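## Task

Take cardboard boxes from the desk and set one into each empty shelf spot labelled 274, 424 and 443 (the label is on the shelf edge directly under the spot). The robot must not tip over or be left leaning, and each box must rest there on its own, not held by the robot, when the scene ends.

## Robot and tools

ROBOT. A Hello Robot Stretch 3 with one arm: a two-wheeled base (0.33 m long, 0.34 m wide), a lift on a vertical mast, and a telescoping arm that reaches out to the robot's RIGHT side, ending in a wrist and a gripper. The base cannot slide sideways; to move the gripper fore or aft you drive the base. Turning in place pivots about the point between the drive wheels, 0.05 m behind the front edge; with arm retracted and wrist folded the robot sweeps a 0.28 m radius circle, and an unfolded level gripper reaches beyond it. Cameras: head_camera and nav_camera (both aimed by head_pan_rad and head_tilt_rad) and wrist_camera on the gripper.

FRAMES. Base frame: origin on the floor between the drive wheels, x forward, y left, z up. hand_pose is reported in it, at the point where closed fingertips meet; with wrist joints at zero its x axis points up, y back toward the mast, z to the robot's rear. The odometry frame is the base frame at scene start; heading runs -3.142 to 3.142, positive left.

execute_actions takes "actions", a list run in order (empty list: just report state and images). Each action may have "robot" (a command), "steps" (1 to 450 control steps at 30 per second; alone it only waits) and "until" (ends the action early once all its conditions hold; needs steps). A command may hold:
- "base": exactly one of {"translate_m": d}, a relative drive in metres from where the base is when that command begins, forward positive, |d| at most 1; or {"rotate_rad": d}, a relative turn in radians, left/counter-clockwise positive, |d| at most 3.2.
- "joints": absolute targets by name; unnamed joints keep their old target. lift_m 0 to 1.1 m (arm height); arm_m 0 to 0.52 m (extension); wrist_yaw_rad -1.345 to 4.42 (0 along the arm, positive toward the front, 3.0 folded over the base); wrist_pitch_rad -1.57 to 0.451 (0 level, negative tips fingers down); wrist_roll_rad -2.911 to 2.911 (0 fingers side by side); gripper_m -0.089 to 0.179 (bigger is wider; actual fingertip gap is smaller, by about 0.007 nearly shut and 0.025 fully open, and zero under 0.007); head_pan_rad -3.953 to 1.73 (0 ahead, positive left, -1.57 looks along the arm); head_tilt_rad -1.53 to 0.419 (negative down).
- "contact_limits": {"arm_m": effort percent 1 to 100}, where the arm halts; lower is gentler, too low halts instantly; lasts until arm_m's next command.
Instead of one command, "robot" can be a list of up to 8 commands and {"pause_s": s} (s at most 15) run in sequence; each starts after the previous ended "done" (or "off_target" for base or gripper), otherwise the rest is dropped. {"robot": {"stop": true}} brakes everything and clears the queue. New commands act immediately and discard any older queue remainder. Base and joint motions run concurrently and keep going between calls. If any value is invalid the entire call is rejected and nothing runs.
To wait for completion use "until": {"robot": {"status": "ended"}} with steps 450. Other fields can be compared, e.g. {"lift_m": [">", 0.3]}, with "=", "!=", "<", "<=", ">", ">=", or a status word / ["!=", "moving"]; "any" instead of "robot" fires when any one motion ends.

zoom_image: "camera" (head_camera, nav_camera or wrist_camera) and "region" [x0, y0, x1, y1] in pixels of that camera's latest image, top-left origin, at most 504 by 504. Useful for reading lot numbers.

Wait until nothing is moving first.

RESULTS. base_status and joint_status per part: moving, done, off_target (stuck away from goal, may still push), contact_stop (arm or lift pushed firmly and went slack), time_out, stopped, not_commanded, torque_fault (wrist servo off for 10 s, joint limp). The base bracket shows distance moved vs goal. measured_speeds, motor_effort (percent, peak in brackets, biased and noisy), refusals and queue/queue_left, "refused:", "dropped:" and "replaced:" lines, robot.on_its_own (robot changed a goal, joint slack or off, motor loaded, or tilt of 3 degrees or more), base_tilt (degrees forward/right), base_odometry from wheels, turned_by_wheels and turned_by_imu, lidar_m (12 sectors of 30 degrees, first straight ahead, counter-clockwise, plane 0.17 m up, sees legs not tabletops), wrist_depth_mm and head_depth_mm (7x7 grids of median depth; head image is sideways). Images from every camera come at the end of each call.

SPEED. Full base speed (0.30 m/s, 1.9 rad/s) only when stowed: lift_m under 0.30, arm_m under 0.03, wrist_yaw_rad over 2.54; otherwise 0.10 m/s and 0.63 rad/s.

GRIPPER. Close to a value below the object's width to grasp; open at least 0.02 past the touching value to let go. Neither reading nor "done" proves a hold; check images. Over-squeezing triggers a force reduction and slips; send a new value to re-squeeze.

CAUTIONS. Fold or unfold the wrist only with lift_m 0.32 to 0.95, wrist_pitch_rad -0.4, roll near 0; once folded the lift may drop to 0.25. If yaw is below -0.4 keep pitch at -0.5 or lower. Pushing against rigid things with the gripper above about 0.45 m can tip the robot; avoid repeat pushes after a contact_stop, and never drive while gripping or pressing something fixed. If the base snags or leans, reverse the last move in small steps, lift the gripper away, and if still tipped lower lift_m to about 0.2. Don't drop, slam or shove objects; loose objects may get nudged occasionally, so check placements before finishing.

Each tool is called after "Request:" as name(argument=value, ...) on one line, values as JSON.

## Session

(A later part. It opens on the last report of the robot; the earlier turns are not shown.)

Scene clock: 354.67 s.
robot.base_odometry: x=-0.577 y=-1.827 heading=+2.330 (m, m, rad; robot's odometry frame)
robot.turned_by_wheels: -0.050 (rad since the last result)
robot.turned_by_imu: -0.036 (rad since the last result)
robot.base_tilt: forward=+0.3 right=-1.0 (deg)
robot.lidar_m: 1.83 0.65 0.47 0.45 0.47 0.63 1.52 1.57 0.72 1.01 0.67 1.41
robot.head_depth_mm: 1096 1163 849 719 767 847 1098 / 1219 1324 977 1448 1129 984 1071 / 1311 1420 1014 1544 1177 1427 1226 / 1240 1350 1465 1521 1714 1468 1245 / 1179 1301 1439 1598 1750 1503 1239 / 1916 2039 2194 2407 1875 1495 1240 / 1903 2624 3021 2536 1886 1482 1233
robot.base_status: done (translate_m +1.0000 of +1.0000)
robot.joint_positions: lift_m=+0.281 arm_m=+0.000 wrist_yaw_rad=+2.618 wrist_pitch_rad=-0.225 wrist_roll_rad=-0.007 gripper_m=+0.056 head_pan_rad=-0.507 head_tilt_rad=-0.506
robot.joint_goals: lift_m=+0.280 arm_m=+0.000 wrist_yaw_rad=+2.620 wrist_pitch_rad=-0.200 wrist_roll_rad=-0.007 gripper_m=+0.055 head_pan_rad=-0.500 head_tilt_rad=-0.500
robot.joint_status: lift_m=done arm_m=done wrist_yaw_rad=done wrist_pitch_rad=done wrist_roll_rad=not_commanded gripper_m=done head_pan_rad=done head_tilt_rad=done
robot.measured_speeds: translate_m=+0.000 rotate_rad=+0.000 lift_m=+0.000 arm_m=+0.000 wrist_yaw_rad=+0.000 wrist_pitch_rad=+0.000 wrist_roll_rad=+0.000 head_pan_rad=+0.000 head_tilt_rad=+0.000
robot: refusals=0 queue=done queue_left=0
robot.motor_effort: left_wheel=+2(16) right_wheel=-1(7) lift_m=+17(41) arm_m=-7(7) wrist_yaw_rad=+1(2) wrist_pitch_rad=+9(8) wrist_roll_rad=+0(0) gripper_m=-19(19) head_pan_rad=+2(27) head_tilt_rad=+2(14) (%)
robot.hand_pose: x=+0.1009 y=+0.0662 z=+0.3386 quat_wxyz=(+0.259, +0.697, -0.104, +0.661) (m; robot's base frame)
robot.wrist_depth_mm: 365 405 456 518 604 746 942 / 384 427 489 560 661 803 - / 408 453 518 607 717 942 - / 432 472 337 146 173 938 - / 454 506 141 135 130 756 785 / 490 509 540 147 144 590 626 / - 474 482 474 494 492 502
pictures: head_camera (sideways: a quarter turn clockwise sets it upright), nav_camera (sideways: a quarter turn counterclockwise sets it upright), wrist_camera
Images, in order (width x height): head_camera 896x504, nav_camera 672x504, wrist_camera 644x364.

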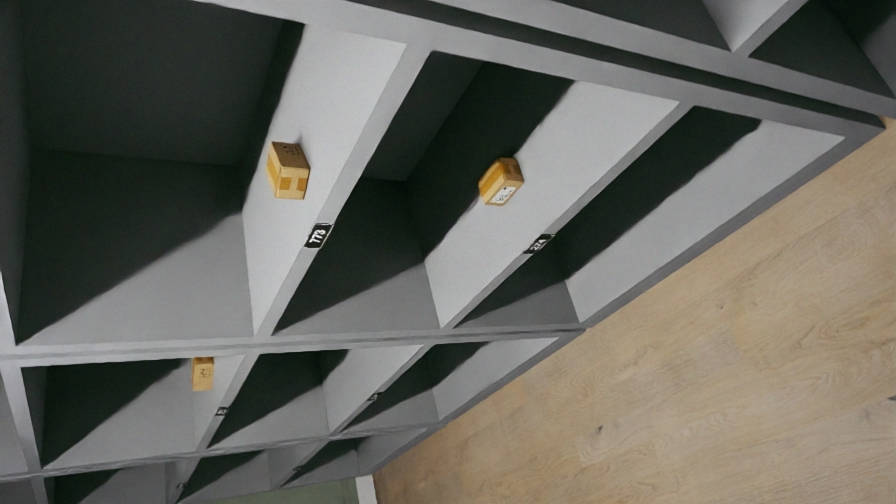

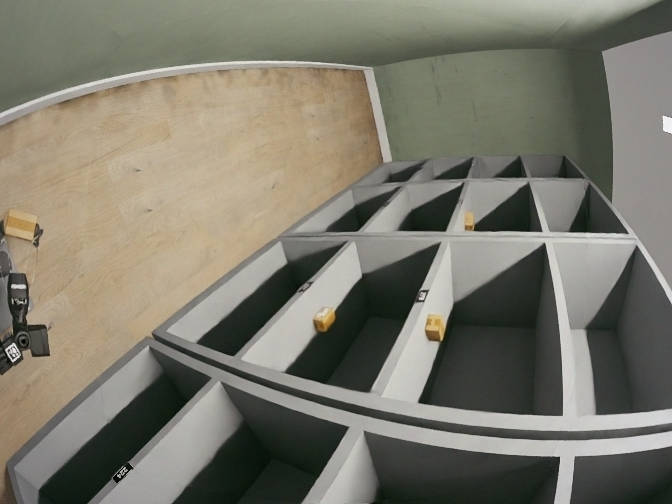

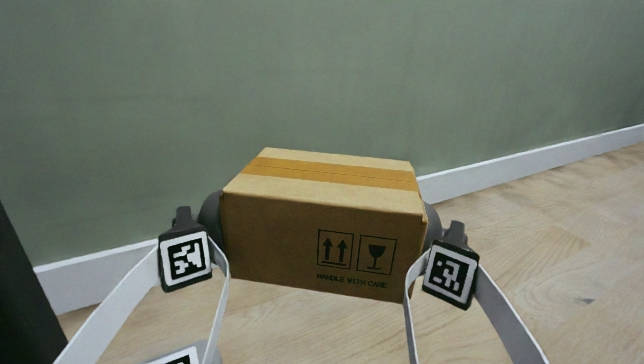

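Request:
execute_actions(actions=[{"robot":[{"base":{"translate_m":1}},{"base":{"translate_m":1}},{"base":{"translate_m":0.78}},{"joints":{"lift_m":0.99,"wrist_yaw_rad":0,"head_pan_rad":-1.57}}],"steps":450,"until":{"robot":{"status":"ended"}}},{"steps":450,"until":{"robot":{"status":"ended"}}}])

Scene clock: 378.63 s.
robot.base_odometry: x=-2.490 y=+0.190 heading=+2.330 (m, m, rad; robot's odometry frame)
robot.turned_by_wheels: +0.000 (rad since the last result)
robot.turned_by_imu: +0.023 (rad since the last result)
robot.base_tilt: forward=+0.1 right=-1.0 (deg)
robot.lidar_m: 0.46 0.48 0.47 0.45 0.47 0.65 1.85 1.42 0.70 1.01 0.64 0.47
robot.head_depth_mm: 817 894 951 663 - - - / 816 899 943 659 - - - / 820 898 945 655 - - - / 819 898 947 648 - - - / 823 894 948 643 1080 887 1173 / 823 902 945 677 1114 885 1167 / 822 904 939 673 1074 881 1134
robot.base_status: done (translate_m +0.7800 of +0.7800)
robot.joint_positions: lift_m=+0.989 arm_m=+0.000 wrist_yaw_rad=+0.003 wrist_pitch_rad=-0.225 wrist_roll_rad=-0.007 gripper_m=+0.056 head_pan_rad=-1.563 head_tilt_rad=-0.506
robot.joint_goals: lift_m=+0.990 arm_m=+0.000 wrist_yaw_rad=+0.000 wrist_pitch_rad=-0.200 wrist_roll_rad=-0.007 gripper_m=+0.055 head_pan_rad=-1.570 head_tilt_rad=-0.500
robot.joint_status: lift_m=done arm_m=done wrist_yaw_rad=done wrist_pitch_rad=done wrist_roll_rad=not_commanded gripper_m=done head_pan_rad=done head_tilt_rad=done
robot.measured_speeds: translate_m=+0.000 rotate_rad=+0.000 lift_m=+0.000 arm_m=+0.000 wrist_yaw_rad=+0.000 wrist_pitch_rad=+0.000 wrist_roll_rad=+0.000 head_pan_rad=+0.000 head_tilt_rad=+0.000
robot: refusals=0 queue=done queue_left=0
robot.motor_effort: left_wheel=-2(15) right_wheel=+0(4) lift_m=+45(49) arm_m=-6(6) wrist_yaw_rad=-2(3) wrist_pitch_rad=+9(9) wrist_roll_rad=+0(0) gripper_m=-18(18) head_pan_rad=-2(27) head_tilt_rad=+1(3) (%)
robot.hand_pose: x=-0.0208 y=-0.3898 z=+1.0473 quat_wxyz=(+0.705, +0.081, -0.700, -0.079) (m; robot's base frame)
robot.wrist_depth_mm: 466 670 695 680 677 672 495 / 476 631 736 721 727 701 482 / 429 450 469 490 510 545 466 / 355 352 252 145 175 352 364 / 487 658 141 135 130 658 449 / 497 669 780 148 144 642 466 / 502 650 671 674 704 673 456
pictures: head_camera (sideways: a quarter turn clockwise sets it upright), nav_camera (sideways: a quarter turn counterclockwise sets it upright), wrist_camera
Images, in order (width x height): head_camera 896x504, nav_camera 672x504, wrist_camera 644x364.

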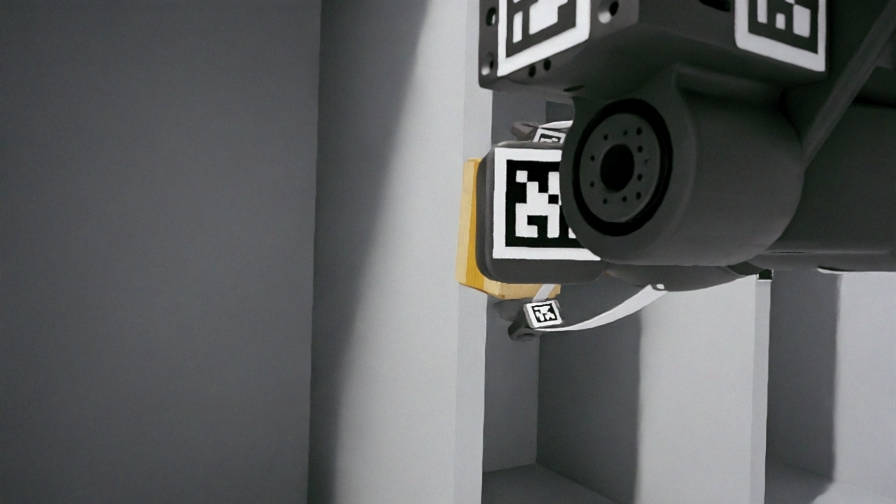

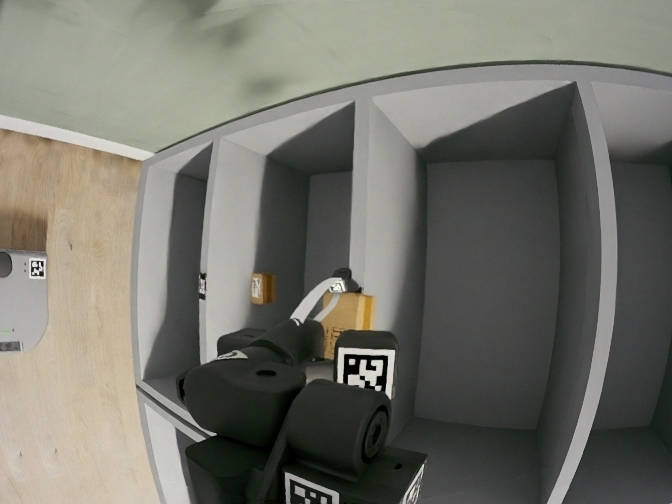

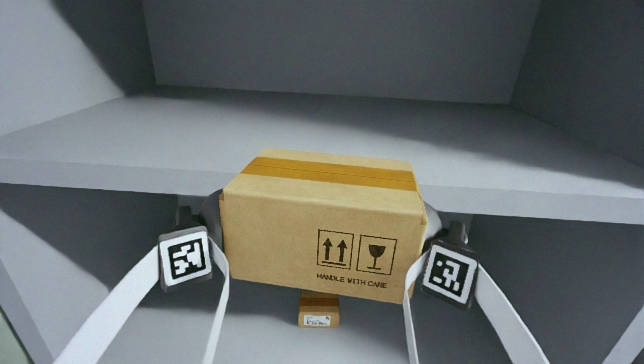

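Request:
execute_actions(actions=[{"robot":[{"joints":{"arm_m":0.32}},{"joints":{"lift_m":0.955}},{"joints":{"gripper_m":0.125}},{"joints":{"arm_m":0}}],"steps":450,"until":{"robot":{"status":"ended"}}}])

Scene clock: 396.47 s.
robot.base_odometry: x=-2.490 y=+0.190 heading=+2.330 (m, m, rad; robot's odometry frame)
robot.turned_by_wheels: +0.000 (rad since the last result)
robot.turned_by_imu: +0.000 (rad since the last result)
robot.base_tilt: forward=+0.3 right=-1.2 (deg)
robot.lidar_m: 0.46 0.48 0.47 0.45 0.47 0.65 1.85 1.42 0.70 1.01 0.64 0.47
robot.head_depth_mm: 818 895 945 662 1137 - - / 820 895 947 657 1183 - - / 821 897 946 654 1183 - - / 819 900 952 651 1197 - - / 819 901 950 646 1120 886 1172 / 823 901 946 676 1114 885 1171 / 823 902 935 675 1074 884 1137
robot.base_status: done (translate_m +0.7800 of +0.7800)
robot.joint_positions: lift_m=+0.956 arm_m=+0.000 wrist_yaw_rad=+0.001 wrist_pitch_rad=-0.216 wrist_roll_rad=-0.007 gripper_m=+0.125 head_pan_rad=-1.563 head_tilt_rad=-0.506
robot.joint_goals: lift_m=+0.955 arm_m=+0.000 wrist_yaw_rad=+0.000 wrist_pitch_rad=-0.200 wrist_roll_rad=-0.007 gripper_m=+0.125 head_pan_rad=-1.570 head_tilt_rad=-0.500
robot.joint_status: lift_m=done arm_m=done wrist_yaw_rad=done wrist_pitch_rad=done wrist_roll_rad=not_commanded gripper_m=done head_pan_rad=done head_tilt_rad=done
robot.measured_speeds: translate_m=+0.000 rotate_rad=+0.000 lift_m=+0.000 arm_m=+0.000 wrist_yaw_rad=+0.000 wrist_pitch_rad=+0.000 wrist_roll_rad=+0.000 head_pan_rad=+0.000 head_tilt_rad=+0.000
robot: refusals=0 queue=done queue_left=0
robot.motor_effort: left_wheel=-2(2) right_wheel=+1(1) lift_m=+15(45) arm_m=-7(9) wrist_yaw_rad=-1(2) wrist_pitch_rad=+5(8) wrist_roll_rad=+0(0) gripper_m=+0(80) head_pan_rad=-2(2) head_tilt_rad=+1(0) (%)
robot.hand_pose: x=-0.0211 y=-0.3905 z=+1.0159 quat_wxyz=(+0.706, +0.077, -0.700, -0.076) (m; robot's base frame)
robot.wrist_depth_mm: 463 673 671 677 665 653 497 / 466 600 721 702 697 687 492 / 348 364 385 390 414 438 438 / 476 655 857 338 337 331 329 / 493 635 904 916 879 666 469 / 485 707 766 757 806 616 468 / 495 629 633 640 650 655 463
pictures: head_camera (sideways: a quarter turn clockwise sets it upright), nav_camera (sideways: a quarter turn counterclockwise sets it upright), wrist_camera
Images, in order (width x height): head_camera 896x504, nav_camera 672x504, wrist_camera 644x364.

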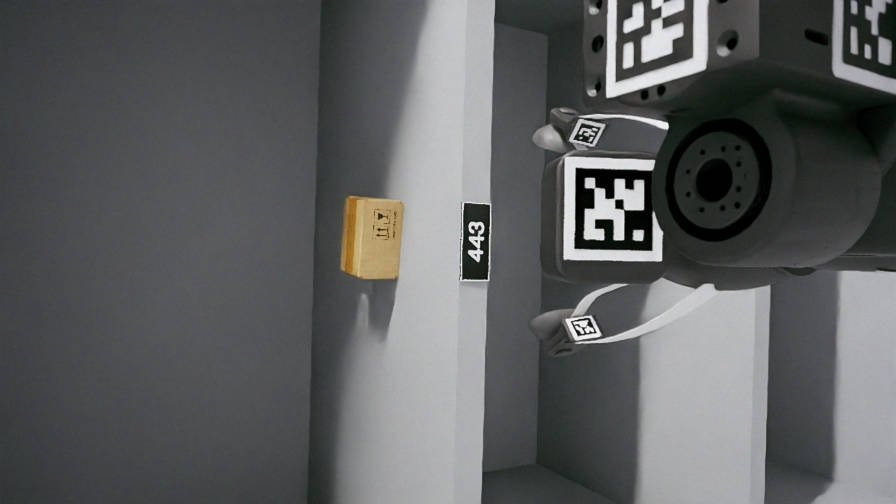

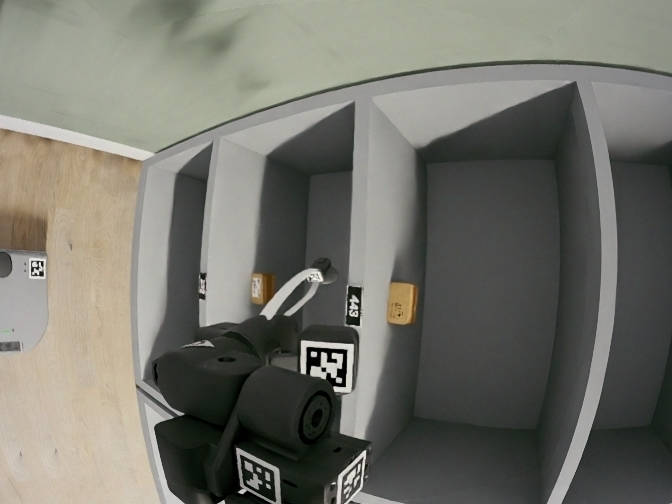

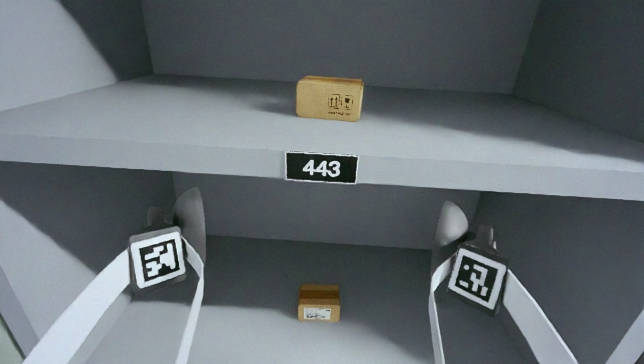

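Request:
finished_scene(scene=1)

The scene is finished: the task was done.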